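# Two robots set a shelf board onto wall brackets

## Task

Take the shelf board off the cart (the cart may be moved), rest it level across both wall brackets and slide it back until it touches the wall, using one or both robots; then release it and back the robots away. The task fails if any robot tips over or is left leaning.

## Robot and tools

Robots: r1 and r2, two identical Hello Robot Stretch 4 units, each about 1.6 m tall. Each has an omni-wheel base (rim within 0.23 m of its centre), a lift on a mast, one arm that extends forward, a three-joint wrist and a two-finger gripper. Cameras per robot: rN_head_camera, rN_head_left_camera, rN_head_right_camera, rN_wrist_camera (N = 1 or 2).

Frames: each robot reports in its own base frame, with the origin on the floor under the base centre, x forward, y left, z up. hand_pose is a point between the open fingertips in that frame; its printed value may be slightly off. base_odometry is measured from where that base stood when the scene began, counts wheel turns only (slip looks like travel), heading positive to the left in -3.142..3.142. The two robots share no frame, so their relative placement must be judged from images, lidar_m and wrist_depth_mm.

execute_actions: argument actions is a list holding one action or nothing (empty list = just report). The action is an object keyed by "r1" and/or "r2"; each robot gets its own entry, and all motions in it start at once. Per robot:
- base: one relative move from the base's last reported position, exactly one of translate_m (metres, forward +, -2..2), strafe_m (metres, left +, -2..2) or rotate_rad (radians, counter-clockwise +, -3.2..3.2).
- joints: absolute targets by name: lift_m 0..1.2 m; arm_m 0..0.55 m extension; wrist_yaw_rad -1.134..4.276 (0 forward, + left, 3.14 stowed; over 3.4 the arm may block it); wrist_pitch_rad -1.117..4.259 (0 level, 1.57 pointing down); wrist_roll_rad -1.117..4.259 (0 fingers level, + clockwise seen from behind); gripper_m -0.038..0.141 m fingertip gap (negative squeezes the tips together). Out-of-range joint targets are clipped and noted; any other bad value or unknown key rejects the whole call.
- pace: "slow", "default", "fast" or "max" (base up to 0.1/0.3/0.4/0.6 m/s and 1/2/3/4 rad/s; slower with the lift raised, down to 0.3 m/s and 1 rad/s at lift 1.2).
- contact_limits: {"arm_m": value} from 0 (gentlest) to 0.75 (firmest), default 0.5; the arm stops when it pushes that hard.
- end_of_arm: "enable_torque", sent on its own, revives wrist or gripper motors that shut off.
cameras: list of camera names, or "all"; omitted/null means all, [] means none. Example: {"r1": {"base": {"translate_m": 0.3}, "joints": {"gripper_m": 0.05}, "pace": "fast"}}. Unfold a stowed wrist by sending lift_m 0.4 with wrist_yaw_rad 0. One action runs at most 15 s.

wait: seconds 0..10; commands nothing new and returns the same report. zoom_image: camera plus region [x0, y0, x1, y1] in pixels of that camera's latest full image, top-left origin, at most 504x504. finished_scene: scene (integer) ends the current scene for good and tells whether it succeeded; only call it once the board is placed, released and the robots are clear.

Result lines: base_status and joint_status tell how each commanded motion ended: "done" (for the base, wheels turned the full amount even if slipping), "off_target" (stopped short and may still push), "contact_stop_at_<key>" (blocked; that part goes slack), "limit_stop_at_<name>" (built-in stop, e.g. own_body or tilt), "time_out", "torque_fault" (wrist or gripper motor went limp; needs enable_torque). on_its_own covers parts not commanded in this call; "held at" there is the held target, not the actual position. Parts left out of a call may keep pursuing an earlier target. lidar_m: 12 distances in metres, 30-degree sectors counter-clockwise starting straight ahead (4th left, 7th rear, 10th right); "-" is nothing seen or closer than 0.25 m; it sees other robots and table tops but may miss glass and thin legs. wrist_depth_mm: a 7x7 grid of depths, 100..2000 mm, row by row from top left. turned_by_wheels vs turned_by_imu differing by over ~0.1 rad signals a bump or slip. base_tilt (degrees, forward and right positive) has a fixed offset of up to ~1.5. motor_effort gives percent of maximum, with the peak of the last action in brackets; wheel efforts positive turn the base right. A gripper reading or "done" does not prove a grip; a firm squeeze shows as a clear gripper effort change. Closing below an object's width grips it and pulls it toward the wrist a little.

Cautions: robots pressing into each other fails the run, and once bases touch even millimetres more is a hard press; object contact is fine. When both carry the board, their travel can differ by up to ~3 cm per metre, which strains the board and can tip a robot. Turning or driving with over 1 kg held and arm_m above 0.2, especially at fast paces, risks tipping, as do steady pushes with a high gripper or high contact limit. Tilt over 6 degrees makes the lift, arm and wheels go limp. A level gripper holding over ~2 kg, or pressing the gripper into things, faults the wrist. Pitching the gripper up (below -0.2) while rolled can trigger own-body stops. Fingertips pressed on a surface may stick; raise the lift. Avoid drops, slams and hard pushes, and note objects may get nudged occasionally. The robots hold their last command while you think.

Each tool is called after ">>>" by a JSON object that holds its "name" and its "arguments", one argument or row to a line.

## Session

>>> {"name": "execute_actions", "arguments": {
  "actions": []
}}

Scene clock: 0.00 s.
r1.base_odometry: x=+0.000 y=+0.000 heading=+0.000 (m, m, rad; r1's odometry frame)
r1.turned_by_wheels: +0.000 (rad since the last result)
r1.turned_by_imu: +0.000 (rad since the last result)
r1.base_tilt: forward=-0.1 right=-0.2 (deg)
r1.lidar_m: 3.19 2.11 1.32 1.18 1.20 1.46 1.53 1.54 1.91 2.98 5.61 3.52
r1.base_status: not commanded
r1.joint_positions: lift_m=+0.250 arm_m=+0.002 wrist_yaw_rad=+3.174 wrist_pitch_rad=+0.005 wrist_roll_rad=-0.006 gripper_m=+0.057
r1.joint_status: not commanded
r1.motor_effort: lift_m=+19 arm_m=-1 wrist_yaw_rad=-2 wrist_pitch_rad=-5 wrist_roll_rad=+0 gripper_m=-5 wheel_0=-1 wheel_1=+0 wheel_2=+0 (%)
r1.hand_pose: x=-0.1180 y=+0.0780 z=+0.4270 quat_wxyz=(-0.016, -0.003, -0.003, +1.000) (m; r1's base frame)
r1.wrist_depth_mm: - 134 182 1708 1808 1863 1430 / - 109 135 1756 1808 1863 1397 / - 115 135 1756 1808 1863 1366 / 135 134 196 1756 1756 1863 1366 / 1576 1618 1661 1756 1756 1808 1336 / 1205 1537 193 1661 204 1618 1336 / 960 960 1118 159 1060 1160 1182
r2.base_odometry: x=+0.000 y=+0.000 heading=+0.000 (m, m, rad; r2's odometry frame)
r2.turned_by_wheels: +0.000 (rad since the last result)
r2.turned_by_imu: +0.000 (rad since the last result)
r2.base_tilt: forward=-0.7 right=+0.2 (deg)
r2.lidar_m: 3.92 2.06 1.13 0.95 0.93 1.00 0.84 0.83 0.96 1.56 6.81 4.65
r2.base_status: not commanded
r2.joint_positions: lift_m=+0.250 arm_m=+0.000 wrist_yaw_rad=+3.107 wrist_pitch_rad=+0.014 wrist_roll_rad=+0.009 gripper_m=+0.057
r2.joint_status: not commanded
r2.motor_effort: lift_m=+22 arm_m=-1 wrist_yaw_rad=+1 wrist_pitch_rad=-7 wrist_roll_rad=+0 gripper_m=-3 wheel_0=+0 wheel_1=+0 wheel_2=+0 (%)
r2.hand_pose: x=-0.1148 y=+0.0972 z=+0.4243 quat_wxyz=(+0.017, -0.007, +0.004, +1.000) (m; r2's base frame)
r2.wrist_depth_mm: - 138 991 1060 1205 1078 878 / - 138 976 1060 1160 1118 904 / - 133 225 1060 1160 1138 904 / 115 139 946 1060 1138 1118 917 / 809 891 960 1042 1138 1118 917 / 820 891 195 1025 197 1098 917 / 831 866 960 110 1098 960 904
pictures: r1_head_camera, r1_head_left_camera, r1_head_right_camera, r1_wrist_camera, r2_head_camera, r2_head_left_camera, r2_head_right_camera, r2_wrist_camera
camera_calibration (this result's frames):
r1_wrist_camera: T_world_to_cam=[[-0.0080998, 0.998766, 0.0490074, -0.10892], [-0.00237291, 0.0489897, -0.998796, 0.482878], [-0.999964, -0.00820634, 0.00197318, 0.106722], [0, 0, 0, 1]] pos_world=[0.106982, 0.086005, 0.487424]
r2_wrist_camera: T_world_to_cam=[[0.0719335, 0.996036, -0.0523296, -0.0697347], [0.0258038, -0.0543064, -0.998191, 0.480746], [-0.997076, 0.0704531, -0.029608, 0.120075], [0, 0, 0, 1]] pos_world=[0.112335, 0.0871061, 0.479782]
Images, in order (width x height): r1_head_camera 420x560, r1_head_left_camera 420x672, r1_head_right_camera 420x672, r1_wrist_camera 616x392, r2_head_camera 420x560, r2_head_left_camera 420x672, r2_head_right_camera 420x672, r2_wrist_camera 616x392.

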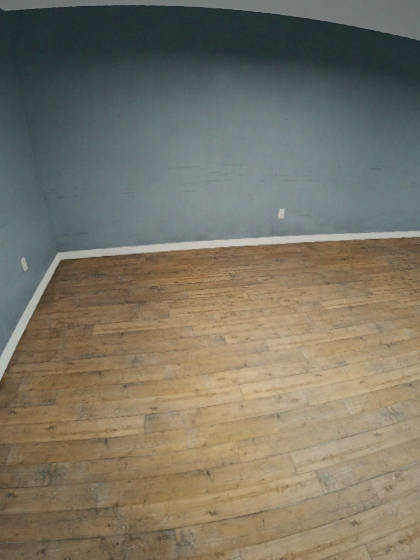

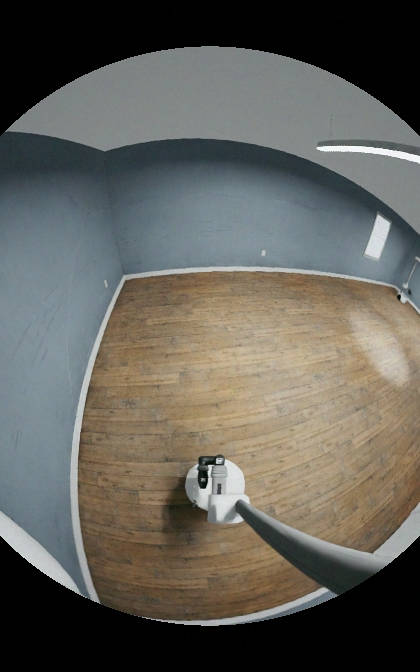

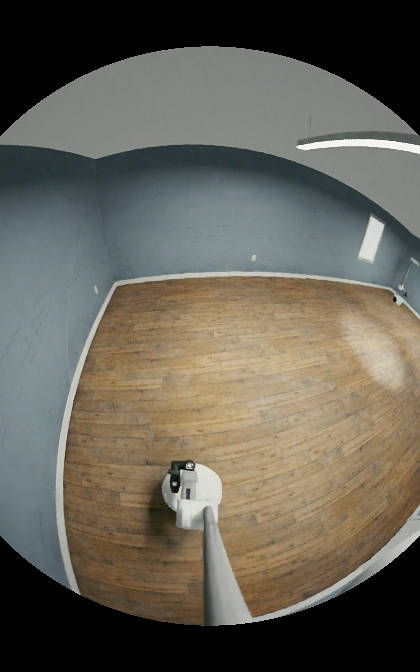

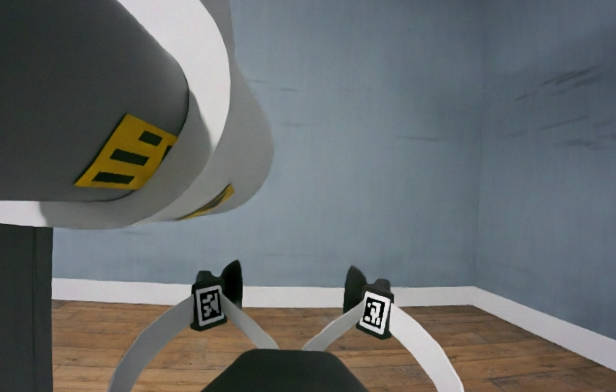

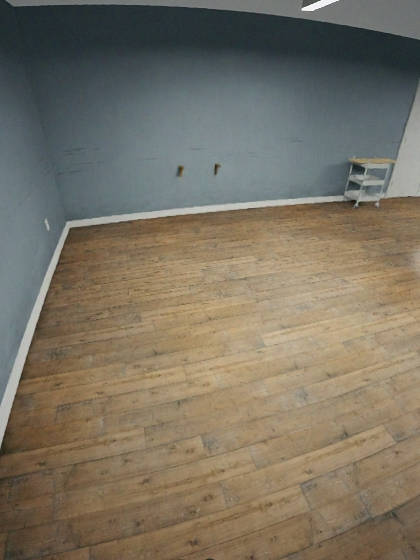

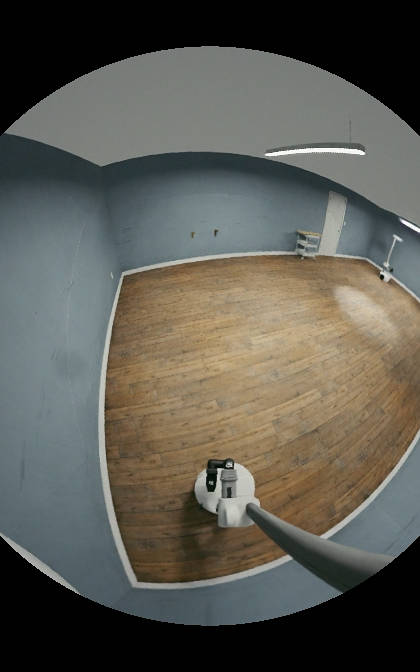

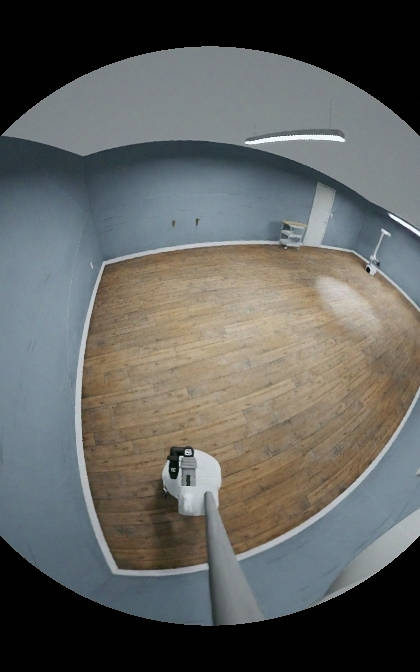

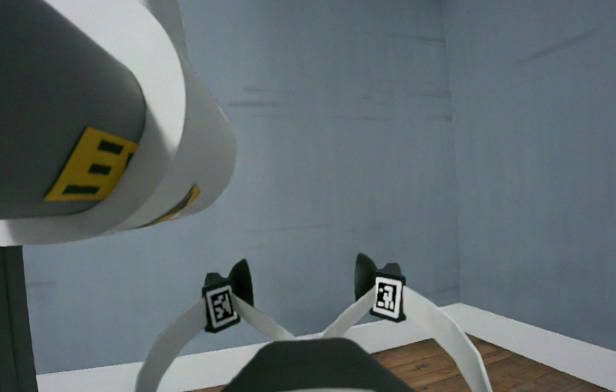

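>>> {"name": "execute_actions", "arguments": {
  "actions": [
    {"r1":{"base":{"rotate_rad":-1.63},"joints":{"lift_m":0.19},"pace":"fast"},"r2":{"base":{"rotate_rad":-0.5},"joints":{"lift_m":0.19},"pace":"fast"}}
  ],
  "cameras": []
}}

>>> {"name": "execute_actions", "arguments": {
  "actions": [
    {"r1":{"base":{"translate_m":2},"pace":"max"},"r2":{"base":{"translate_m":2},"pace":"max"}}
  ],
  "cameras": []
}}

>>> {"name": "execute_actions", "arguments": {
  "actions": [
    {"r1":{"base":{"rotate_rad":-1.32},"joints":{"lift_m":0.58,"wrist_yaw_rad":1.0,"wrist_roll_rad":1.57,"gripper_m":0.1}},"r2":{"base":{"translate_m":2},"joints":{"lift_m":0.58,"wrist_yaw_rad":-1.0,"wrist_roll_rad":1.57,"gripper_m":0.1},"pace":"max"}}
  ],
  "cameras": []
}}

>>> {"name": "execute_actions", "arguments": {
  "actions": [
    {"r1":{"base":{"strafe_m":0.3}},"r2":{"base":{"rotate_rad":0.83}}}
  ],
  "cameras": ["r1_head_camera","r2_head_camera","r1_wrist_camera","r2_wrist_camera"]
}}

Scene clock: 3.00 s.
r1.base_odometry: x=+0.000 y=+0.000 heading=-1.629 (m, m, rad; r1's odometry frame)
r1.turned_by_wheels: -1.629 (rad since the last result)
r1.turned_by_imu: -1.643 (rad since the last result)
r1.base_tilt: forward=+0.0 right=-0.1 (deg)
r1.lidar_m: 2.78 6.15 3.66 3.18 2.33 1.38 1.19 1.19 1.42 1.52 1.52 1.81
r1.base_status: done
r1.joint_positions: lift_m=+0.190 arm_m=+0.002 wrist_yaw_rad=+3.174 wrist_pitch_rad=+0.005 wrist_roll_rad=-0.006 gripper_m=+0.057
r1.joint_status: all done
r1.motor_effort: lift_m=+18(21) arm_m=-1(1) wrist_yaw_rad=-2(2) wrist_pitch_rad=-6(6) wrist_roll_rad=+0(0) gripper_m=-3(4) wheel_0=+3(11) wheel_1=+3(15) wheel_2=+2(10) (%)
r1.hand_pose: x=-0.1179 y=+0.0780 z=+0.3668 quat_wxyz=(-0.016, -0.003, -0.003, +1.000) (m; r1's base frame)
r1.wrist_depth_mm: - 135 182 1397 1499 1618 1708 / - 109 134 1397 1464 1576 1708 / - 115 135 1397 1499 1576 1708 / 134 134 196 1430 1499 1576 1708 / 1229 1255 1336 1397 1499 1576 1661 / 1060 1229 194 1366 204 1537 1576 / 842 831 976 159 931 1025 1042
r2.base_odometry: x=+0.000 y=+0.000 heading=-0.500 (m, m, rad; r2's odometry frame)
r2.turned_by_wheels: -0.500 (rad since the last result)
r2.turned_by_imu: -0.493 (rad since the last result)
r2.base_tilt: forward=-0.7 right=+0.1 (deg)
r2.lidar_m: 4.59 3.91 1.98 1.12 0.93 0.94 0.97 0.84 0.82 0.98 1.63 6.81
r2.base_status: done
r2.joint_positions: lift_m=+0.190 arm_m=+0.000 wrist_yaw_rad=+3.107 wrist_pitch_rad=+0.014 wrist_roll_rad=+0.009 gripper_m=+0.057
r2.joint_status: all done
r2.motor_effort: lift_m=+16(19) arm_m=-1(1) wrist_yaw_rad=+2(1) wrist_pitch_rad=-6(9) wrist_roll_rad=+0(0) gripper_m=-2(0) wheel_0=+0(7) wheel_1=-1(8) wheel_2=-2(5) (%)
r2.hand_pose: x=-0.1148 y=+0.0972 z=+0.3645 quat_wxyz=(+0.017, -0.007, +0.004, +1.000) (m; r2's base frame)
r2.wrist_depth_mm: - 138 1255 1255 1078 904 788 / - 139 1205 1255 1060 904 798 / - 133 224 1281 1078 917 820 / 115 139 1138 1281 1078 904 820 / 809 976 1182 1281 1042 931 820 / 831 960 195 1255 196 891 820 / 820 878 946 109 960 842 809
pictures: none
No camera images: the call's "cameras" was empty. Leave "cameras" out to get every camera's image.

Scene clock: 7.90 s.
r1.base_odometry: x=-0.116 y=-1.997 heading=-1.629 (m, m, rad; r1's odometry frame)
r1.turned_by_wheels: +0.000 (rad since the last result)
r1.turned_by_imu: -0.004 (rad since the last result)
r1.base_tilt: forward=-0.1 right=-0.2 (deg)
r1.lidar_m: 1.37 3.31 4.21 3.67 3.66 3.59 3.17 2.08 1.20 1.03 1.02 0.90
r1.base_status: done
r1.joint_positions: lift_m=+0.190 arm_m=+0.002 wrist_yaw_rad=+3.174 wrist_pitch_rad=+0.005 wrist_roll_rad=-0.006 gripper_m=+0.057
r1.joint_status: not commanded
r1.motor_effort: lift_m=+18(18) arm_m=-1(1) wrist_yaw_rad=-2(2) wrist_pitch_rad=-6(6) wrist_roll_rad=+1(1) gripper_m=-2(3) wheel_0=+1(12) wheel_1=+1(12) wheel_2=+4(20) (%)
r1.hand_pose: x=-0.1179 y=+0.0780 z=+0.3668 quat_wxyz=(-0.016, -0.003, -0.003, +1.000) (m; r1's base frame)
r1.wrist_depth_mm: - 135 182 - - - - / - 109 134 - - - - / - 115 135 - - - - / 134 134 196 - - - - / 1808 - - - - - - / 1042 1336 194 1464 204 1537 1576 / 842 854 960 159 931 1008 1060
r2.base_odometry: x=+1.755 y=-0.959 heading=-0.500 (m, m, rad; r2's odometry frame)
r2.turned_by_wheels: +0.000 (rad since the last result)
r2.turned_by_imu: -0.005 (rad since the last result)
r2.base_tilt: forward=-0.8 right=+0.2 (deg)
r2.lidar_m: 2.86 2.53 2.41 2.78 2.40 2.38 2.61 2.19 2.19 2.56 4.28 3.32
r2.base_status: done
r2.joint_positions: lift_m=+0.190 arm_m=+0.000 wrist_yaw_rad=+3.107 wrist_pitch_rad=+0.014 wrist_roll_rad=+0.009 gripper_m=+0.057
r2.joint_status: not commanded
r2.motor_effort: lift_m=+18(18) arm_m=-1(1) wrist_yaw_rad=+1(1) wrist_pitch_rad=-8(8) wrist_roll_rad=+0(1) gripper_m=-3(3) wheel_0=+0(6) wheel_1=+0(7) wheel_2=+0(15) (%)
r2.hand_pose: x=-0.1148 y=+0.0972 z=+0.3643 quat_wxyz=(+0.017, -0.007, +0.004, +1.000) (m; r2's base frame)
r2.wrist_depth_mm: - 138 - - - - 1921 / - 138 - - - - - / - 133 226 - - - - / 115 139 - - - - 1983 / 1983 - - - - - 1921 / 1464 1464 195 1430 196 1281 1182 / 1025 946 960 109 946 842 854
pictures: none
No camera images: the call's "cameras" was empty. Leave "cameras" out to get every camera's image.

Scene clock: 12.80 s.
r1.base_odometry: x=-0.116 y=-1.997 heading=-2.948 (m, m, rad; r1's odometry frame)
r1.turned_by_wheels: -1.319 (rad since the last result)
r1.turned_by_imu: -1.330 (rad since the last result)
r1.base_tilt: forward=-0.1 right=-0.2 (deg)
r1.lidar_m: 1.03 0.89 1.00 1.35 5.15 3.80 3.75 3.86 3.28 3.16 1.50 1.08
r1.base_status: done
r1.joint_positions: lift_m=+0.580 arm_m=+0.002 wrist_yaw_rad=+1.000 wrist_pitch_rad=+0.005 wrist_roll_rad=+1.570 gripper_m=+0.100
r1.joint_status: all done
r1.motor_effort: lift_m=+22(26) arm_m=-1(1) wrist_yaw_rad=-3(9) wrist_pitch_rad=-6(6) wrist_roll_rad=+2(6) gripper_m=-2(4) wheel_0=+5(11) wheel_1=+5(13) wheel_2=+2(7) (%)
r1.hand_pose: x=+0.4026 y=+0.1956 z=+0.7565 quat_wxyz=(+0.622, +0.619, +0.341, +0.338) (m; r1's base frame)
r1.wrist_depth_mm: 831 842 831 831 831 809 820 / 960 960 960 960 946 946 917 / 1182 1138 1160 1098 1118 1098 1042 / 1464 1464 1430 1308 1281 1205 1042 / - 1921 1921 1661 1182 1138 991 / - - - - 198 1281 1042 / - - - 152 - 1281 1008
r2.base_odometry: x=+3.510 y=-1.919 heading=-0.500 (m, m, rad; r2's odometry frame)
r2.turned_by_wheels: +0.000 (rad since the last result)
r2.turned_by_imu: -0.004 (rad since the last result)
r2.base_tilt: forward=-0.7 right=+0.2 (deg)
r2.lidar_m: 0.92 0.88 1.15 1.31 2.01 3.84 - 3.57 3.58 4.08 1.61 1.54
r2.base_status: done
r2.joint_positions: lift_m=+0.580 arm_m=+0.000 wrist_yaw_rad=-1.000 wrist_pitch_rad=+0.015 wrist_roll_rad=+1.570 gripper_m=+0.100
r2.joint_status: all done
r2.motor_effort: lift_m=+24(29) arm_m=-1(1) wrist_yaw_rad=+1(5) wrist_pitch_rad=-8(8) wrist_roll_rad=+0(0) gripper_m=-1(1) wheel_0=+0(10) wheel_1=+0(7) wheel_2=-1(15) (%)
r2.hand_pose: x=+0.2529 y=-0.2900 z=+0.7538 quat_wxyz=(+0.618, +0.623, -0.334, -0.344) (m; r2's base frame)
r2.wrist_depth_mm: - - - - - 1397 1008 / - - - - - 1499 1025 / - - - - - 1464 1042 / - - - - - 1499 1042 / - - - - - 1499 1098 / - 1537 213 - 216 1366 1060 / - - - 109 - 1366 1060
pictures: none
No camera images: the call's "cameras" was empty. Leave "cameras" out to get every camera's image.

Scene clock: 15.13 s.
r1.base_odometry: x=-0.059 y=-2.291 heading=-2.948 (m, m, rad; r1's odometry frame)
r1.turned_by_wheels: +0.000 (rad since the last result)
r1.turned_by_imu: +0.001 (rad since the last result)
r1.base_tilt: forward=+0.0 right=-0.2 (deg)
r1.lidar_m: 0.93 0.75 0.94 1.17 5.15 3.82 3.77 3.86 3.59 3.46 1.52 1.07
r1.base_status: done
r1.joint_positions: lift_m=+0.580 arm_m=+0.002 wrist_yaw_rad=+1.000 wrist_pitch_rad=+0.005 wrist_roll_rad=+1.570 gripper_m=+0.100
r1.joint_status: not commanded
r1.motor_effort: lift_m=+22(22) arm_m=-1(1) wrist_yaw_rad=-2(1) wrist_pitch_rad=-6(6) wrist_roll_rad=+3(2) gripper_m=+0(1) wheel_0=-2(13) wheel_1=+2(13) wheel_2=+0(2) (%)
r1.hand_pose: x=+0.4027 y=+0.1955 z=+0.7565 quat_wxyz=(+0.622, +0.619, +0.341, +0.338) (m; r1's base frame)
r1.wrist_depth_mm: 842 831 842 820 831 809 809 / 960 976 976 788 917 891 854 / 1160 1160 1182 707 1098 917 878 / 1499 1464 1464 699 1098 691 842 / - 1921 1921 1708 1661 1060 917 / - - - - 198 1336 991 / - - - 152 - 1255 991
r2.base_odometry: x=+3.510 y=-1.919 heading=+0.330 (m, m, rad; r2's odometry frame)
r2.turned_by_wheels: +0.830 (rad since the last result)
r2.turned_by_imu: +0.817 (rad since the last result)
r2.base_tilt: forward=-0.6 right=+0.2 (deg)
r2.lidar_m: 1.16 1.19 1.69 3.84 3.98 3.73 3.66 3.75 5.08 1.24 1.08 0.89
r2.base_status: done
r2.joint_positions: lift_m=+0.580 arm_m=+0.000 wrist_yaw_rad=-1.000 wrist_pitch_rad=+0.015 wrist_roll_rad=+1.570 gripper_m=+0.100
r2.joint_status: not commanded
r2.motor_effort: lift_m=+24(24) arm_m=-1(1) wrist_yaw_rad=+0(0) wrist_pitch_rad=-6(7) wrist_roll_rad=+1(0) gripper_m=+0(2) wheel_0=+0(5) wheel_1=+0(6) wheel_2=-1(8) (%)
r2.hand_pose: x=+0.2529 y=-0.2900 z=+0.7538 quat_wxyz=(+0.618, +0.623, -0.334, -0.344) (m; r2's base frame)
r2.wrist_depth_mm: - - - - - 1336 1008 / - - - - - 1397 1042 / - - - - - 1499 1042 / 1983 1983 1921 1921 1921 1366 1060 / 1661 1618 1618 1499 1464 1182 1025 / 1336 1366 214 931 216 1098 878 / 1182 1182 1182 110 1098 750 778
pictures: r1_head_camera, r1_wrist_camera, r2_head_camera, r2_wrist_camera
camera_calibration (this result's frames):
r1_wrist_camera: T_world_to_cam=[[0.0212239, -0.0493865, -0.998554, 0.747325], [-0.837538, 0.544544, -0.0447336, 0.325079], [0.545966, 0.837277, -0.0298057, -0.136125], [0, 0, 0, 1]] pos_world=[0.330724, -0.0261379, 0.756729]
r2_wrist_camera: T_world_to_cam=[[0.00849798, 0.0667836, -0.997731, 0.765934], [0.833677, 0.550501, 0.0439488, -0.0353645], [0.552188, -0.832159, -0.0509978, -0.113689], [0, 0, 0, 1]] pos_world=[0.0857511, -0.126291, 0.759953]
Images, in order (width x height): r1_head_camera 420x560, r1_wrist_camera 616x392, r2_head_camera 420x560, r2_wrist_camera 616x392.

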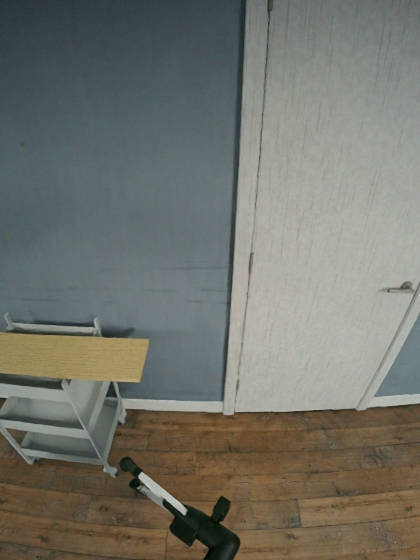

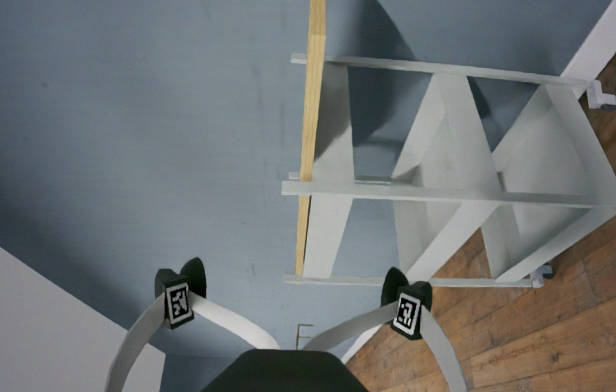

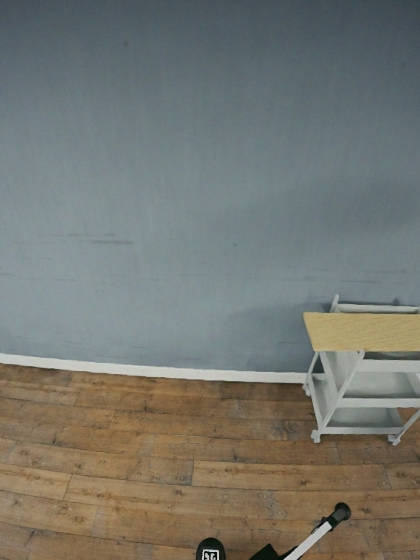

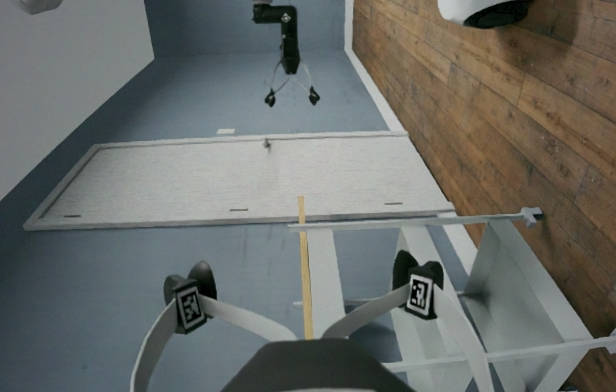

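>>> {"name": "execute_actions", "arguments": {
  "actions": [
    {"r1":{"base":{"translate_m":0.22},"joints":{"arm_m":0.17,"lift_m":0.565}},"r2":{"base":{"translate_m":0.45},"joints":{"arm_m":0.2,"lift_m":0.568}}}
  ],
  "cameras": ["r1_head_camera","r2_head_camera","r1_wrist_camera","r2_wrist_camera"]
}}

Scene clock: 18.57 s.
r1.base_odometry: x=-0.274 y=-2.333 heading=-2.947 (m, m, rad; r1's odometry frame)
r1.turned_by_wheels: +0.000 (rad since the last result)
r1.turned_by_imu: +0.000 (rad since the last result)
r1.base_tilt: forward=+0.0 right=-0.2 (deg)
r1.lidar_m: 0.81 0.55 0.63 1.26 5.46 4.04 3.99 4.09 3.60 3.23 1.10 0.85
r1.base_status: done
r1.joint_positions: lift_m=+0.565 arm_m=+0.169 wrist_yaw_rad=+1.000 wrist_pitch_rad=+0.005 wrist_roll_rad=+1.570 gripper_m=+0.100
r1.joint_status: all done
r1.motor_effort: lift_m=+17(20) arm_m=+5(6) wrist_yaw_rad=-2(2) wrist_pitch_rad=-6(6) wrist_roll_rad=+2(2) gripper_m=+0(0) wheel_0=+3(8) wheel_1=+4(9) wheel_2=-3(13) (%)
r1.hand_pose: x=+0.5696 y=+0.1955 z=+0.7419 quat_wxyz=(+0.622, +0.619, +0.340, +0.338) (m; r1's base frame)
r1.wrist_depth_mm: 407 402 404 404 399 394 397 / 466 469 466 466 462 459 449 / 559 559 559 554 554 544 544 / 707 707 699 634 647 647 668 / 960 931 917 554 904 580 798 / 1499 1281 1138 500 198 535 809 / - - - 152 1863 480 759
r2.base_odometry: x=+3.936 y=-1.773 heading=+0.330 (m, m, rad; r2's odometry frame)
r2.turned_by_wheels: +0.000 (rad since the last result)
r2.turned_by_imu: -0.001 (rad since the last result)
r2.base_tilt: forward=-0.7 right=+0.2 (deg)
r2.lidar_m: 0.70 0.75 1.05 2.97 4.01 4.20 4.19 4.22 5.10 1.25 0.52 0.55
r2.base_status: done
r2.joint_positions: lift_m=+0.568 arm_m=+0.199 wrist_yaw_rad=-1.000 wrist_pitch_rad=+0.015 wrist_roll_rad=+1.570 gripper_m=+0.100
r2.joint_status: all done
r2.motor_effort: lift_m=+16(23) arm_m=+4(6) wrist_yaw_rad=+1(2) wrist_pitch_rad=-8(7) wrist_roll_rad=+0(1) gripper_m=-2(1) wheel_0=+1(3) wheel_1=+1(4) wheel_2=+2(10) (%)
r2.hand_pose: x=+0.4525 y=-0.2900 z=+0.7424 quat_wxyz=(+0.618, +0.623, -0.334, -0.344) (m; r2's base frame)
r2.wrist_depth_mm: - - - 392 1863 647 402 / 1499 1366 1430 418 1229 661 430 / 1060 1042 1042 459 904 668 484 / 809 809 798 504 778 634 741 / 647 654 654 544 627 597 609 / 544 544 213 549 216 530 530 / 477 469 484 109 480 462 469
pictures: r1_head_camera, r1_wrist_camera, r2_head_camera, r2_wrist_camera
camera_calibration (this result's frames):
r1_wrist_camera: T_world_to_cam=[[0.021301, -0.049213, -0.998561, 0.72916], [-0.837458, 0.544669, -0.0447079, 0.46414], [0.546086, 0.837206, -0.0296118, -0.227852], [0, 0, 0, 1]] pos_world=[0.497593, -0.0261597, 0.742114]
r2_wrist_camera: T_world_to_cam=[[0.00865548, 0.0668825, -0.997723, 0.752828], [0.833692, 0.550463, 0.0441328, -0.201429], [0.552161, -0.832176, -0.0509949, -0.22449], [0, 0, 0, 1]] pos_world=[0.285368, -0.126287, 0.748556]
Images, in order (width x height): r1_head_camera 420x560, r1_wrist_camera 616x392, r2_head_camera 420x560, r2_wrist_camera 616x392.

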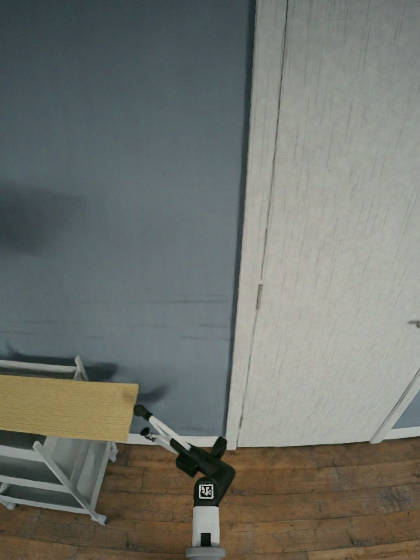

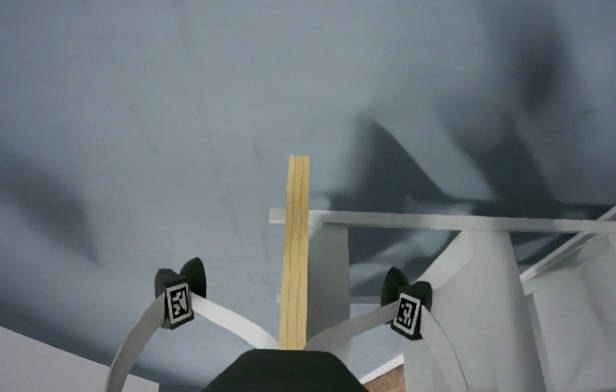

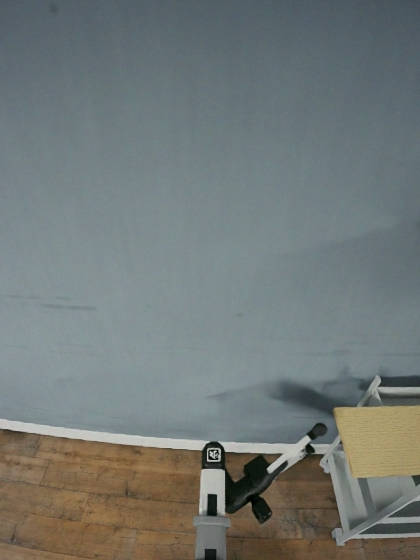

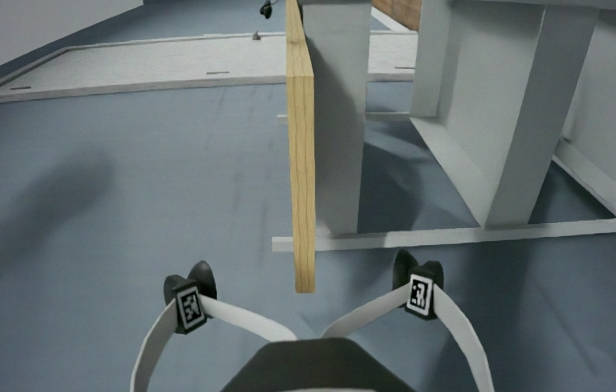

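>>> {"name": "execute_actions", "arguments": {
  "actions": [
    {"r1":{"base":{"strafe_m":0.095},"joints":{"arm_m":0.19}},"r2":{"base":{"strafe_m":-0.16},"joints":{"arm_m":0.18}}}
  ],
  "cameras": ["r1_head_camera","r2_head_camera"]
}}

>>> {"name": "execute_actions", "arguments": {
  "actions": [
    {"r1":{"joints":{"gripper_m":-0.015}},"r2":{"joints":{"gripper_m":-0.015}}}
  ],
  "cameras": ["r1_head_camera","r2_head_camera"]
}}

Scene clock: 20.97 s.
r1.base_odometry: x=-0.256 y=-2.426 heading=-2.948 (m, m, rad; r1's odometry frame)
r1.turned_by_wheels: +0.000 (rad since the last result)
r1.turned_by_imu: +0.000 (rad since the last result)
r1.base_tilt: forward=+0.0 right=-0.2 (deg)
r1.lidar_m: 0.65 0.53 0.62 1.00 5.40 4.02 4.00 4.09 3.69 3.22 1.17 0.85
r1.base_status: done
r1.joint_positions: lift_m=+0.565 arm_m=+0.189 wrist_yaw_rad=+1.000 wrist_pitch_rad=+0.005 wrist_roll_rad=+1.570 gripper_m=+0.100
r1.joint_status: all done
r1.motor_effort: lift_m=+17(17) arm_m=+5(6) wrist_yaw_rad=-2(3) wrist_pitch_rad=-5(6) wrist_roll_rad=+2(0) gripper_m=+0(1) wheel_0=-3(13) wheel_1=+2(13) wheel_2=+0(1) (%)
r1.hand_pose: x=+0.5895 y=+0.1955 z=+0.7419 quat_wxyz=(+0.622, +0.619, +0.340, +0.338) (m; r1's base frame)
r1.wrist_depth_mm: 387 382 382 384 379 373 375 / 442 442 442 427 439 433 427 / 530 535 530 508 525 521 512 / 676 668 668 473 621 535 580 / 904 878 854 433 798 615 477 / 1397 1229 1078 399 198 647 421 / - - - 152 1708 569 392
r2.base_odometry: x=+3.987 y=-1.924 heading=+0.330 (m, m, rad; r2's odometry frame)
r2.turned_by_wheels: +0.000 (rad since the last result)
r2.turned_by_imu: -0.001 (rad since the last result)
r2.base_tilt: forward=-0.7 right=+0.2 (deg)
r2.lidar_m: 0.69 0.74 1.02 2.98 4.17 4.19 4.19 4.24 1.09 1.00 0.47 0.46
r2.base_status: done
r2.joint_positions: lift_m=+0.568 arm_m=+0.181 wrist_yaw_rad=-1.000 wrist_pitch_rad=+0.016 wrist_roll_rad=+1.570 gripper_m=+0.100
r2.joint_status: all done
r2.motor_effort: lift_m=+17(17) arm_m=-4(2) wrist_yaw_rad=+1(0) wrist_pitch_rad=-13(12) wrist_roll_rad=+0(1) gripper_m=-1(1) wheel_0=+0(8) wheel_1=+0(8) wheel_2=+1(1) (%)
r2.hand_pose: x=+0.4340 y=-0.2899 z=+0.7419 quat_wxyz=(+0.618, +0.623, -0.334, -0.344) (m; r2's base frame)
r2.wrist_depth_mm: - - - 229 230 234 - / 1499 1464 1430 266 264 654 480 / 1098 1078 1060 277 294 676 477 / 842 831 820 300 325 640 480 / 668 683 676 140 357 580 488 / 564 564 213 136 377 539 424 / 496 488 500 110 469 477 488
pictures: r1_head_camera, r2_head_camera
Images, in order (width x height): r1_head_camera 420x560, r2_head_camera 420x560.

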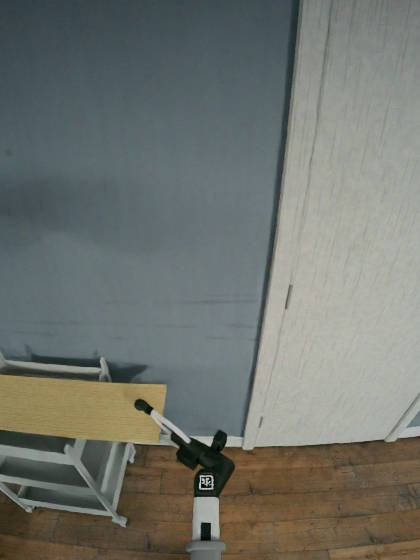

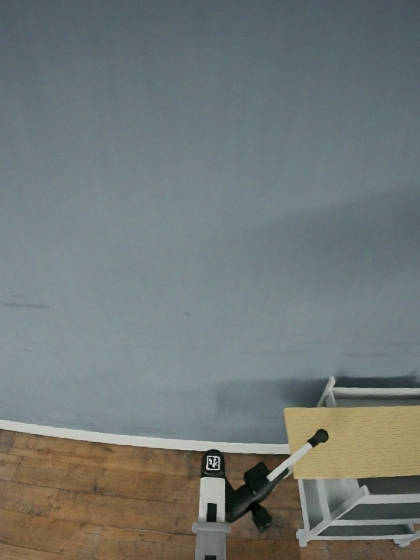

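Scene clock: 22.87 s.
r1.base_odometry: x=-0.256 y=-2.427 heading=-2.947 (m, m, rad; r1's odometry frame)
r1.turned_by_wheels: +0.001 (rad since the last result)
r1.turned_by_imu: +0.001 (rad since the last result)
r1.base_tilt: forward=+0.0 right=-0.3 (deg)
r1.lidar_m: 0.66 0.52 0.64 1.00 5.39 4.04 3.99 4.08 3.69 3.22 1.15 0.84
r1.base_status: not commanded
r1.joint_positions: lift_m=+0.565 arm_m=+0.189 wrist_yaw_rad=+1.010 wrist_pitch_rad=+0.006 wrist_roll_rad=+1.570 gripper_m=-0.014
r1.joint_status: all done
r1.on_its_own: wrist_yaw_rad is at rest, and its effort (-31) is outside its rest range (-13 to +13)
r1.motor_effort: lift_m=+17(17) arm_m=+4(5) wrist_yaw_rad=-31(31) wrist_pitch_rad=-9(8) wrist_roll_rad=+2(2) gripper_m=-23(26) wheel_0=+4(4) wheel_1=+2(2) wheel_2=+1(1) (%)
r1.hand_pose: x=+0.5876 y=+0.1978 z=+0.7417 quat_wxyz=(+0.620, +0.617, +0.344, +0.340) (m; r1's base frame)
r1.wrist_depth_mm: 389 387 387 387 384 377 377 / 445 449 449 433 445 439 433 / 544 544 544 517 535 530 521 / 691 683 676 459 603 512 591 / 946 931 891 424 842 621 459 / 1537 1308 182 185 831 647 413 / - - - 147 768 580 392
r2.base_odometry: x=+3.987 y=-1.924 heading=+0.329 (m, m, rad; r2's odometry frame)
r2.turned_by_wheels: -0.001 (rad since the last result)
r2.turned_by_imu: -0.001 (rad since the last result)
r2.base_tilt: forward=-0.6 right=+0.2 (deg)
r2.lidar_m: 0.69 0.73 1.04 2.92 4.18 4.19 4.14 4.23 1.09 1.00 0.47 0.46
r2.base_status: not commanded
r2.joint_positions: lift_m=+0.568 arm_m=+0.181 wrist_yaw_rad=-1.003 wrist_pitch_rad=+0.018 wrist_roll_rad=+1.570 gripper_m=-0.014
r2.joint_status: all done
r2.motor_effort: lift_m=+17(17) arm_m=-4(4) wrist_yaw_rad=+9(9) wrist_pitch_rad=-16(16) wrist_roll_rad=+0(0) gripper_m=-21(22) wheel_0=-6(6) wheel_1=-2(2) wheel_2=-3(3) (%)
r2.hand_pose: x=+0.4332 y=-0.2902 z=+0.7415 quat_wxyz=(+0.617, +0.623, -0.334, -0.345) (m; r2's base frame)
r2.wrist_depth_mm: - - - 229 232 230 - / 1618 1576 1464 264 260 661 480 / 1098 1138 1078 274 289 661 480 / 854 842 842 163 319 647 480 / 683 676 683 125 634 597 500 / 569 574 186 129 186 554 418 / 504 477 492 110 421 473 488
pictures: r1_head_camera, r2_head_camera
Images, in order (width x height): r1_head_camera 420x560, r2_head_camera 420x560.

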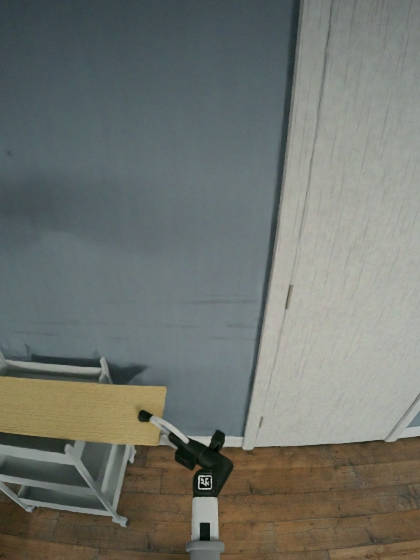

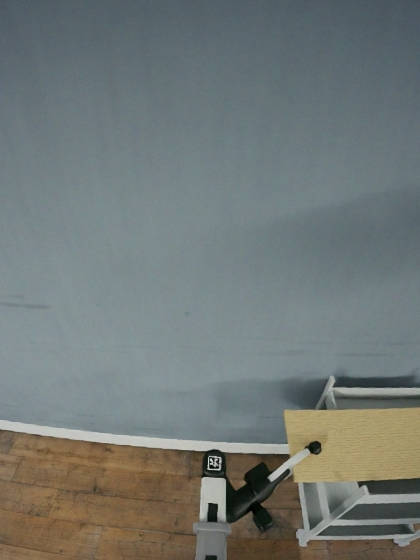

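>>> {"name": "execute_actions", "arguments": {
  "actions": [
    {"r1":{"joints":{"lift_m":0.745,"wrist_yaw_rad":1.04},"pace":"slow"},"r2":{"joints":{"lift_m":0.748},"pace":"slow"}}
  ],
  "cameras": []
}}

>>> {"name": "execute_actions", "arguments": {
  "actions": [
    {"r1":{"base":{"strafe_m":1.3},"joints":{"arm_m":0.15}},"r2":{"base":{"strafe_m":1.3},"joints":{"arm_m":0.15}}}
  ],
  "cameras": ["r1_head_camera","r2_head_left_camera"]
}}

Scene clock: 27.93 s.
r1.base_odometry: x=-0.256 y=-2.427 heading=-2.947 (m, m, rad; r1's odometry frame)
r1.turned_by_wheels: +0.000 (rad since the last result)
r1.turned_by_imu: +0.000 (rad since the last result)
r1.base_tilt: forward=+0.0 right=-0.2 (deg)
r1.lidar_m: 0.64 0.52 0.62 1.00 5.40 4.04 4.01 4.08 3.68 3.23 1.16 0.83
r1.base_status: not commanded
r1.joint_positions: lift_m=+0.745 arm_m=+0.189 wrist_yaw_rad=+1.042 wrist_pitch_rad=+0.013 wrist_roll_rad=+1.571 gripper_m=-0.014
r1.joint_status: all done
r1.on_its_own: wrist_pitch_rad is at rest, and its effort (-28) is outside its rest range (-23 to +23)
r1.motor_effort: lift_m=+25(26) arm_m=+4(5) wrist_yaw_rad=-8(29) wrist_pitch_rad=-28(29) wrist_roll_rad=-2(2) gripper_m=-22(24) wheel_0=+4(3) wheel_1=+2(2) wheel_2=+2(1) (%)
r1.hand_pose: x=+0.5811 y=+0.2050 z=+0.9191 quat_wxyz=(+0.615, +0.611, +0.356, +0.348) (m; r1's base frame)
r1.wrist_depth_mm: 394 392 394 394 394 387 387 / 452 455 459 442 455 452 445 / 559 559 559 535 554 544 544 / 723 707 707 634 668 480 691 / 991 976 960 831 768 449 676 / 1708 1430 181 160 205 415 691 / - - - 148 750 377 676
r2.base_odometry: x=+3.987 y=-1.924 heading=+0.329 (m, m, rad; r2's odometry frame)
r2.turned_by_wheels: +0.000 (rad since the last result)
r2.turned_by_imu: +0.000 (rad since the last result)
r2.base_tilt: forward=-0.7 right=+0.2 (deg)
r2.lidar_m: 0.70 0.76 1.04 2.94 4.17 4.20 4.15 4.24 1.07 0.99 0.47 0.44
r2.base_status: not commanded
r2.joint_positions: lift_m=+0.747 arm_m=+0.181 wrist_yaw_rad=-1.002 wrist_pitch_rad=+0.022 wrist_roll_rad=+1.569 gripper_m=-0.014
r2.joint_status: all done
r2.on_its_own: wrist_pitch_rad is at rest, and its effort (-30) is outside its rest range (-23 to +23)
r2.motor_effort: lift_m=+30(31) arm_m=-4(4) wrist_yaw_rad=+7(9) wrist_pitch_rad=-30(30) wrist_roll_rad=+2(3) gripper_m=-19(21) wheel_0=-4(6) wheel_1=-2(2) wheel_2=-3(3) (%)
r2.hand_pose: x=+0.4334 y=-0.2901 z=+0.9190 quat_wxyz=(+0.617, +0.623, -0.332, -0.347) (m; r2's base frame)
r2.wrist_depth_mm: - - - - 1308 473 - / 1537 1499 1430 1308 723 480 274 / 1098 1078 1042 960 768 492 291 / 842 854 831 163 759 500 325 / 668 668 676 127 647 504 480 / 564 569 185 124 182 404 559 / 496 473 488 109 496 469 492
pictures: none
No camera images: the call's "cameras" was empty. Leave "cameras" out to get every camera's image.

Scene clock: 33.60 s.
r1.base_odometry: x=-0.005 y=-3.702 heading=-2.947 (m, m, rad; r1's odometry frame)
r1.turned_by_wheels: +0.000 (rad since the last result)
r1.turned_by_imu: +0.002 (rad since the last result)
r1.base_tilt: forward=+0.0 right=-0.2 (deg)
r1.lidar_m: 0.60 0.49 0.63 0.98 4.04 4.01 3.98 4.08 5.04 3.24 0.65 0.68
r1.base_status: done
r1.joint_positions: lift_m=+0.745 arm_m=+0.151 wrist_yaw_rad=+1.037 wrist_pitch_rad=+0.013 wrist_roll_rad=+1.571 gripper_m=-0.014
r1.joint_status: all done
r1.on_its_own: wrist_pitch_rad is at rest, and its effort (-28) is outside its rest range (-23 to +23)
r1.motor_effort: lift_m=+24(25) arm_m=-5(4) wrist_yaw_rad=+6(6) wrist_pitch_rad=-28(28) wrist_roll_rad=-1(1) gripper_m=-23(23) wheel_0=-5(10) wheel_1=+3(12) wheel_2=+0(3) (%)
r1.hand_pose: x=+0.5438 y=+0.2039 z=+0.9190 quat_wxyz=(+0.616, +0.612, +0.355, +0.346) (m; r1's base frame)
r1.wrist_depth_mm: 455 449 455 455 452 445 449 / 525 525 530 512 525 521 512 / 640 640 647 615 640 634 621 / 820 809 809 732 798 798 798 / 1138 1118 1098 946 1078 1098 1078 / 1921 1618 181 160 186 1537 1205 / - - - 147 - 1430 1205
r2.base_odometry: x=+3.567 y=-0.694 heading=+0.329 (m, m, rad; r2's odometry frame)
r2.turned_by_wheels: +0.000 (rad since the last result)
r2.turned_by_imu: +0.004 (rad since the last result)
r2.base_tilt: forward=-0.6 right=+0.2 (deg)
r2.lidar_m: 0.71 0.77 0.80 2.69 2.82 3.92 4.17 4.21 1.05 1.00 0.45 0.41
r2.base_status: done
r2.joint_positions: lift_m=+0.747 arm_m=+0.151 wrist_yaw_rad=-1.000 wrist_pitch_rad=+0.022 wrist_roll_rad=+1.569 gripper_m=-0.014
r2.joint_status: all done
r2.on_its_own: wrist_pitch_rad is at rest, and its effort (-31) is outside its rest range (-23 to +23)
r2.motor_effort: lift_m=+30(30) arm_m=-4(7) wrist_yaw_rad=+2(7) wrist_pitch_rad=-31(29) wrist_roll_rad=+2(3) gripper_m=-18(19) wheel_0=+2(8) wheel_1=+0(7) wheel_2=+1(2) (%)
r2.hand_pose: x=+0.4038 y=-0.2900 z=+0.9190 quat_wxyz=(+0.617, +0.624, -0.332, -0.346) (m; r2's base frame)
r2.wrist_depth_mm: - - - 1863 1921 1618 1205 / 1756 1618 1661 1499 1661 1537 1229 / 1205 1182 1160 1042 1160 1160 1138 / 931 904 904 164 917 917 891 / 741 741 741 128 750 732 732 / 615 627 186 123 183 621 615 / 544 530 544 110 559 530 544
pictures: r1_head_camera, r2_head_left_camera
Images, in order (width x height): r1_head_camera 420x560, r2_head_left_camera 420x672.

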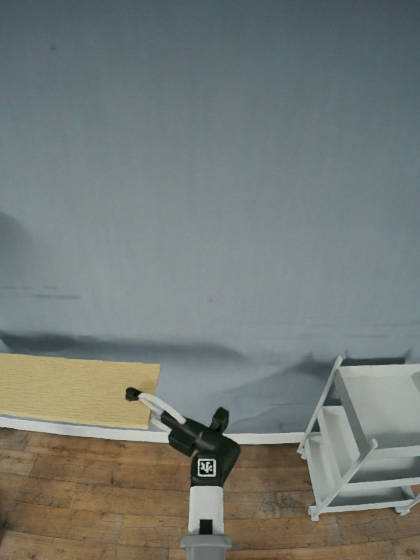

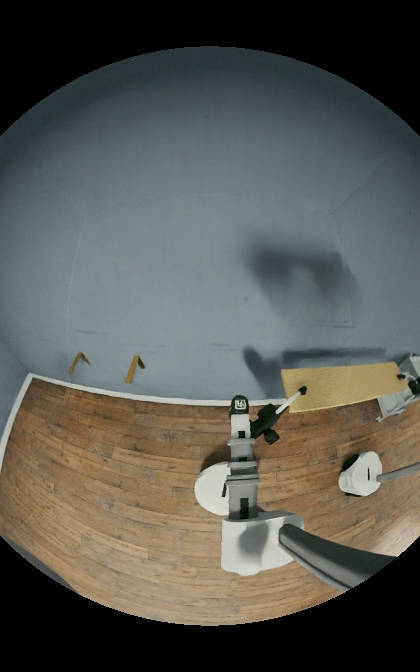

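>>> {"name": "execute_actions", "arguments": {
  "actions": [
    {"r1":{"base":{"strafe_m":1.43},"joints":{"lift_m":0.675}},"r2":{"base":{"strafe_m":1.44},"joints":{"lift_m":0.678,"arm_m":0.18}}}
  ],
  "cameras": ["r1_head_camera","r2_head_camera","r1_wrist_camera","r2_wrist_camera"]
}}

Scene clock: 40.13 s.
r1.base_odometry: x=+0.271 y=-5.105 heading=-2.947 (m, m, rad; r1's odometry frame)
r1.turned_by_wheels: +0.000 (rad since the last result)
r1.turned_by_imu: +0.000 (rad since the last result)
r1.base_tilt: forward=+0.0 right=-0.2 (deg)
r1.lidar_m: 0.61 0.49 0.64 0.99 2.55 3.51 3.96 4.04 5.56 1.95 1.24 0.89
r1.base_status: done
r1.joint_positions: lift_m=+0.675 arm_m=+0.151 wrist_yaw_rad=+1.044 wrist_pitch_rad=+0.013 wrist_roll_rad=+1.571 gripper_m=-0.014
r1.joint_status: all done
r1.on_its_own: wrist_pitch_rad is at rest, and its effort (-28) is outside its rest range (-23 to +23)
r1.motor_effort: lift_m=+21(23) arm_m=-5(5) wrist_yaw_rad=-13(9) wrist_pitch_rad=-28(31) wrist_roll_rad=-3(3) gripper_m=-24(23) wheel_0=+0(14) wheel_1=+5(13) wheel_2=+0(2) (%)
r1.hand_pose: x=+0.5424 y=+0.2053 z=+0.8493 quat_wxyz=(+0.615, +0.611, +0.357, +0.348) (m; r1's base frame)
r1.wrist_depth_mm: 477 473 480 480 477 469 469 / 549 559 559 539 549 544 539 / 676 676 683 647 647 668 654 / 878 866 854 778 854 854 842 / 1229 1205 1160 1025 1160 1182 1060 / - 1808 182 161 205 1499 1138 / - - - 149 - 1366 1118
r2.base_odometry: x=+3.101 y=+0.668 heading=+0.329 (m, m, rad; r2's odometry frame)
r2.turned_by_wheels: +0.000 (rad since the last result)
r2.turned_by_imu: +0.005 (rad since the last result)
r2.base_tilt: forward=-0.7 right=+0.2 (deg)
r2.lidar_m: 0.76 0.81 1.12 1.24 1.32 1.85 4.10 4.18 1.10 1.00 0.48 0.45
r2.base_status: done
r2.joint_positions: lift_m=+0.678 arm_m=+0.179 wrist_yaw_rad=-1.003 wrist_pitch_rad=+0.022 wrist_roll_rad=+1.569 gripper_m=-0.014
r2.joint_status: all done
r2.on_its_own: wrist_pitch_rad is at rest, and its effort (-30) is outside its rest range (-23 to +23)
r2.motor_effort: lift_m=+19(28) arm_m=+4(5) wrist_yaw_rad=+9(9) wrist_pitch_rad=-30(31) wrist_roll_rad=+2(2) gripper_m=-18(17) wheel_0=-3(8) wheel_1=-1(9) wheel_2=-1(1) (%)
r2.hand_pose: x=+0.4316 y=-0.2901 z=+0.8499 quat_wxyz=(+0.617, +0.623, -0.333, -0.347) (m; r2's base frame)
r2.wrist_depth_mm: - - - - - 1576 1118 / 1708 1708 1661 1537 1618 1499 1138 / 1229 1205 1182 1078 1182 1205 1098 / 931 904 917 164 904 917 931 / 741 750 750 130 741 750 741 / 621 640 185 121 184 621 615 / 549 530 544 109 559 525 549
pictures: r1_head_camera, r1_wrist_camera, r2_head_camera, r2_wrist_camera
camera_calibration (this result's frames):
r1_wrist_camera: T_world_to_cam=[[0.0180531, -0.0543841, -0.998357, 0.840124], [-0.860672, 0.507323, -0.0431991, 0.459849], [0.508839, 0.860038, -0.0376482, -0.195728], [0, 0, 0, 1]] pos_world=[0.480207, -0.0192688, 0.85124]
r2_wrist_camera: T_world_to_cam=[[0.00385833, 0.0729996, -0.997325, 0.863814], [0.835409, 0.547918, 0.043337, -0.189476], [0.549615, -0.833341, -0.0588705, -0.200188], [0, 0, 0, 1]] pos_world=[0.264983, -0.126065, 0.857929]
Images, in order (width x height): r1_head_camera 420x560, r1_wrist_camera 616x392, r2_head_camera 420x560, r2_wrist_camera 616x392.

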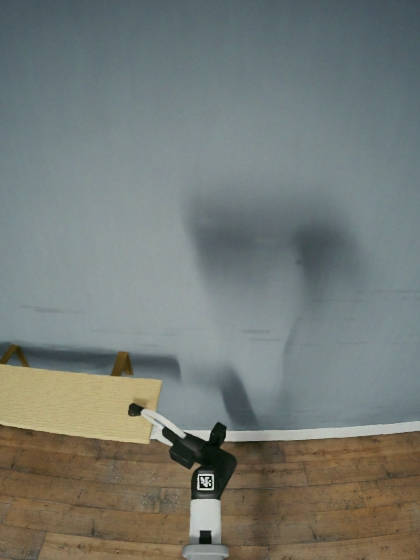

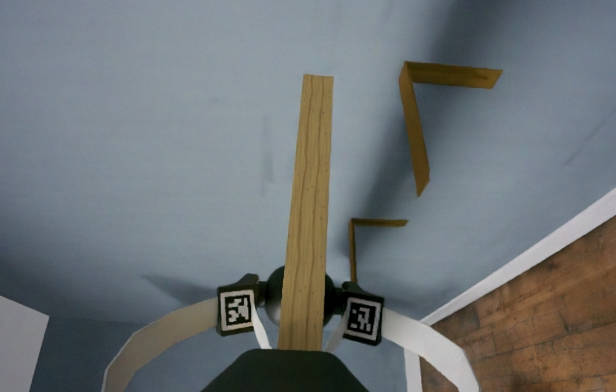

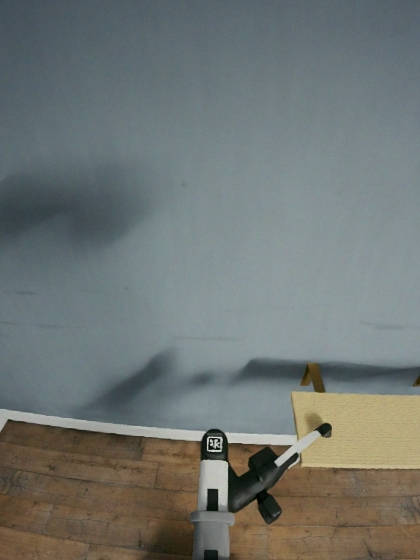

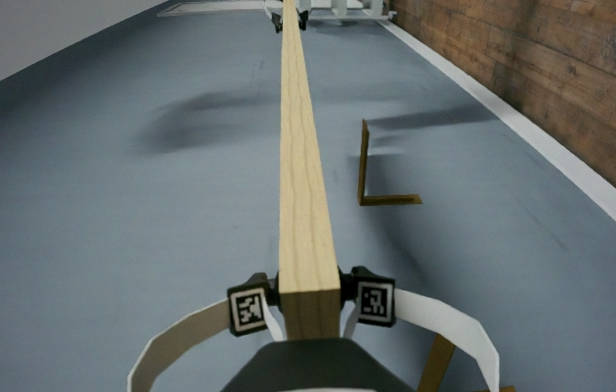

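>>> {"name": "execute_actions", "arguments": {
  "actions": [
    {"r1":{"base":{"translate_m":0.2},"joints":{"lift_m":0.565}},"r2":{"base":{"translate_m":0.19},"joints":{"lift_m":0.565}}}
  ],
  "cameras": ["r2_head_camera","r1_wrist_camera","r2_wrist_camera"]
}}

Scene clock: 42.60 s.
r1.base_odometry: x=+0.075 y=-5.144 heading=-2.946 (m, m, rad; r1's odometry frame)
r1.turned_by_wheels: +0.001 (rad since the last result)
r1.turned_by_imu: +0.001 (rad since the last result)
r1.base_tilt: forward=+0.0 right=-0.3 (deg)
r1.lidar_m: 0.62 0.48 0.62 1.00 2.54 3.52 4.18 4.28 5.83 1.91 0.95 0.70
r1.base_status: done
r1.joint_positions: lift_m=+0.565 arm_m=+0.151 wrist_yaw_rad=+1.043 wrist_pitch_rad=+0.013 wrist_roll_rad=+1.571 gripper_m=-0.014
r1.joint_status: all done
r1.on_its_own: wrist_pitch_rad is at rest, and its effort (-30) is outside its rest range (-23 to +23)
r1.motor_effort: lift_m=+20(22) arm_m=-5(5) wrist_yaw_rad=-12(13) wrist_pitch_rad=-30(30) wrist_roll_rad=-2(2) gripper_m=-23(20) wheel_0=+7(12) wheel_1=+4(10) wheel_2=-1(9) (%)
r1.hand_pose: x=+0.5424 y=+0.2053 z=+0.7393 quat_wxyz=(+0.615, +0.611, +0.357, +0.348) (m; r1's base frame)
r1.wrist_depth_mm: 249 247 250 250 248 245 - / 287 290 291 281 289 286 282 / 353 355 353 338 351 347 345 / 452 449 449 392 427 442 439 / 640 627 615 357 609 603 609 / 1078 946 182 161 204 976 904 / - 1708 1921 149 1808 1160 960
r2.base_odometry: x=+3.281 y=+0.730 heading=+0.329 (m, m, rad; r2's odometry frame)
r2.turned_by_wheels: +0.000 (rad since the last result)
r2.turned_by_imu: -0.002 (rad since the last result)
r2.base_tilt: forward=-0.7 right=+0.2 (deg)
r2.lidar_m: 0.56 0.59 0.84 1.25 1.31 1.85 - 4.38 1.13 0.98 0.48 0.45
r2.base_status: done
r2.joint_positions: lift_m=+0.565 arm_m=+0.179 wrist_yaw_rad=-1.002 wrist_pitch_rad=+0.022 wrist_roll_rad=+1.569 gripper_m=-0.014
r2.joint_status: all done
r2.on_its_own: wrist_pitch_rad is at rest, and its effort (-30) is outside its rest range (-23 to +23)
r2.motor_effort: lift_m=+19(19) arm_m=+4(5) wrist_yaw_rad=+7(9) wrist_pitch_rad=-30(28) wrist_roll_rad=+3(3) gripper_m=-17(20) wheel_0=-2(6) wheel_1=+0(4) wheel_2=-1(10) (%)
r2.hand_pose: x=+0.4318 y=-0.2901 z=+0.7370 quat_wxyz=(+0.617, +0.623, -0.332, -0.347) (m; r2's base frame)
r2.wrist_depth_mm: 1808 1756 1661 1499 1661 1336 976 / 1118 1060 1025 960 1042 1060 946 / 759 759 741 661 750 741 750 / 580 585 580 164 569 574 574 / 473 469 473 129 473 469 466 / 394 399 185 122 184 394 389 / 345 332 343 110 353 334 343
pictures: r1_wrist_camera, r2_head_camera, r2_wrist_camera
camera_calibration (this result's frames):
r1_wrist_camera: T_world_to_cam=[[0.0179312, -0.0545534, -0.99835, 0.730412], [-0.860615, 0.507423, -0.0431848, 0.455068], [0.508941, 0.859969, -0.0378508, -0.199747], [0, 0, 0, 1]] pos_world=[0.4802, -0.0192887, 0.741298]
r2_wrist_camera: T_world_to_cam=[[0.00393741, 0.0728379, -0.997336, 0.751102], [0.835219, 0.548207, 0.0433343, -0.18455], [0.549903, -0.833165, -0.0586771, -0.20711], [0, 0, 0, 1]] pos_world=[0.265072, -0.126094, 0.744945]
Images, in order (width x height): r1_wrist_camera 616x392, r2_head_camera 420x560, r2_wrist_camera 616x392.

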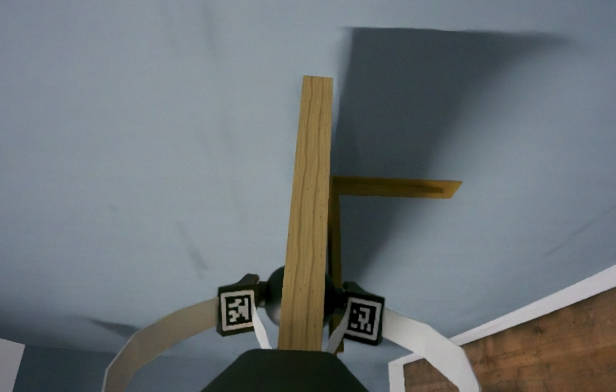

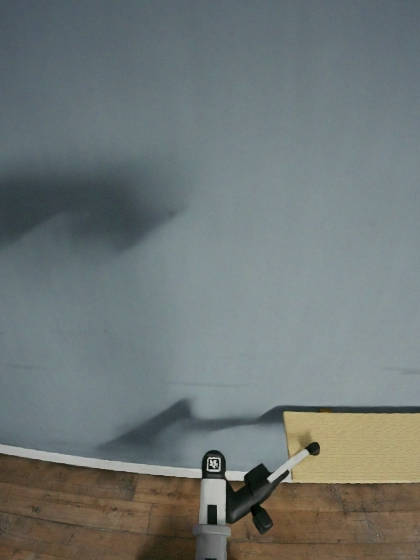

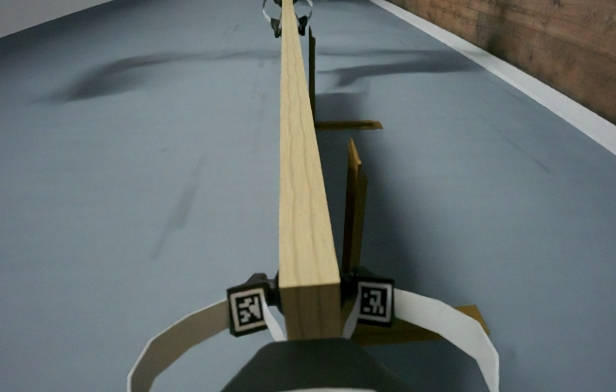

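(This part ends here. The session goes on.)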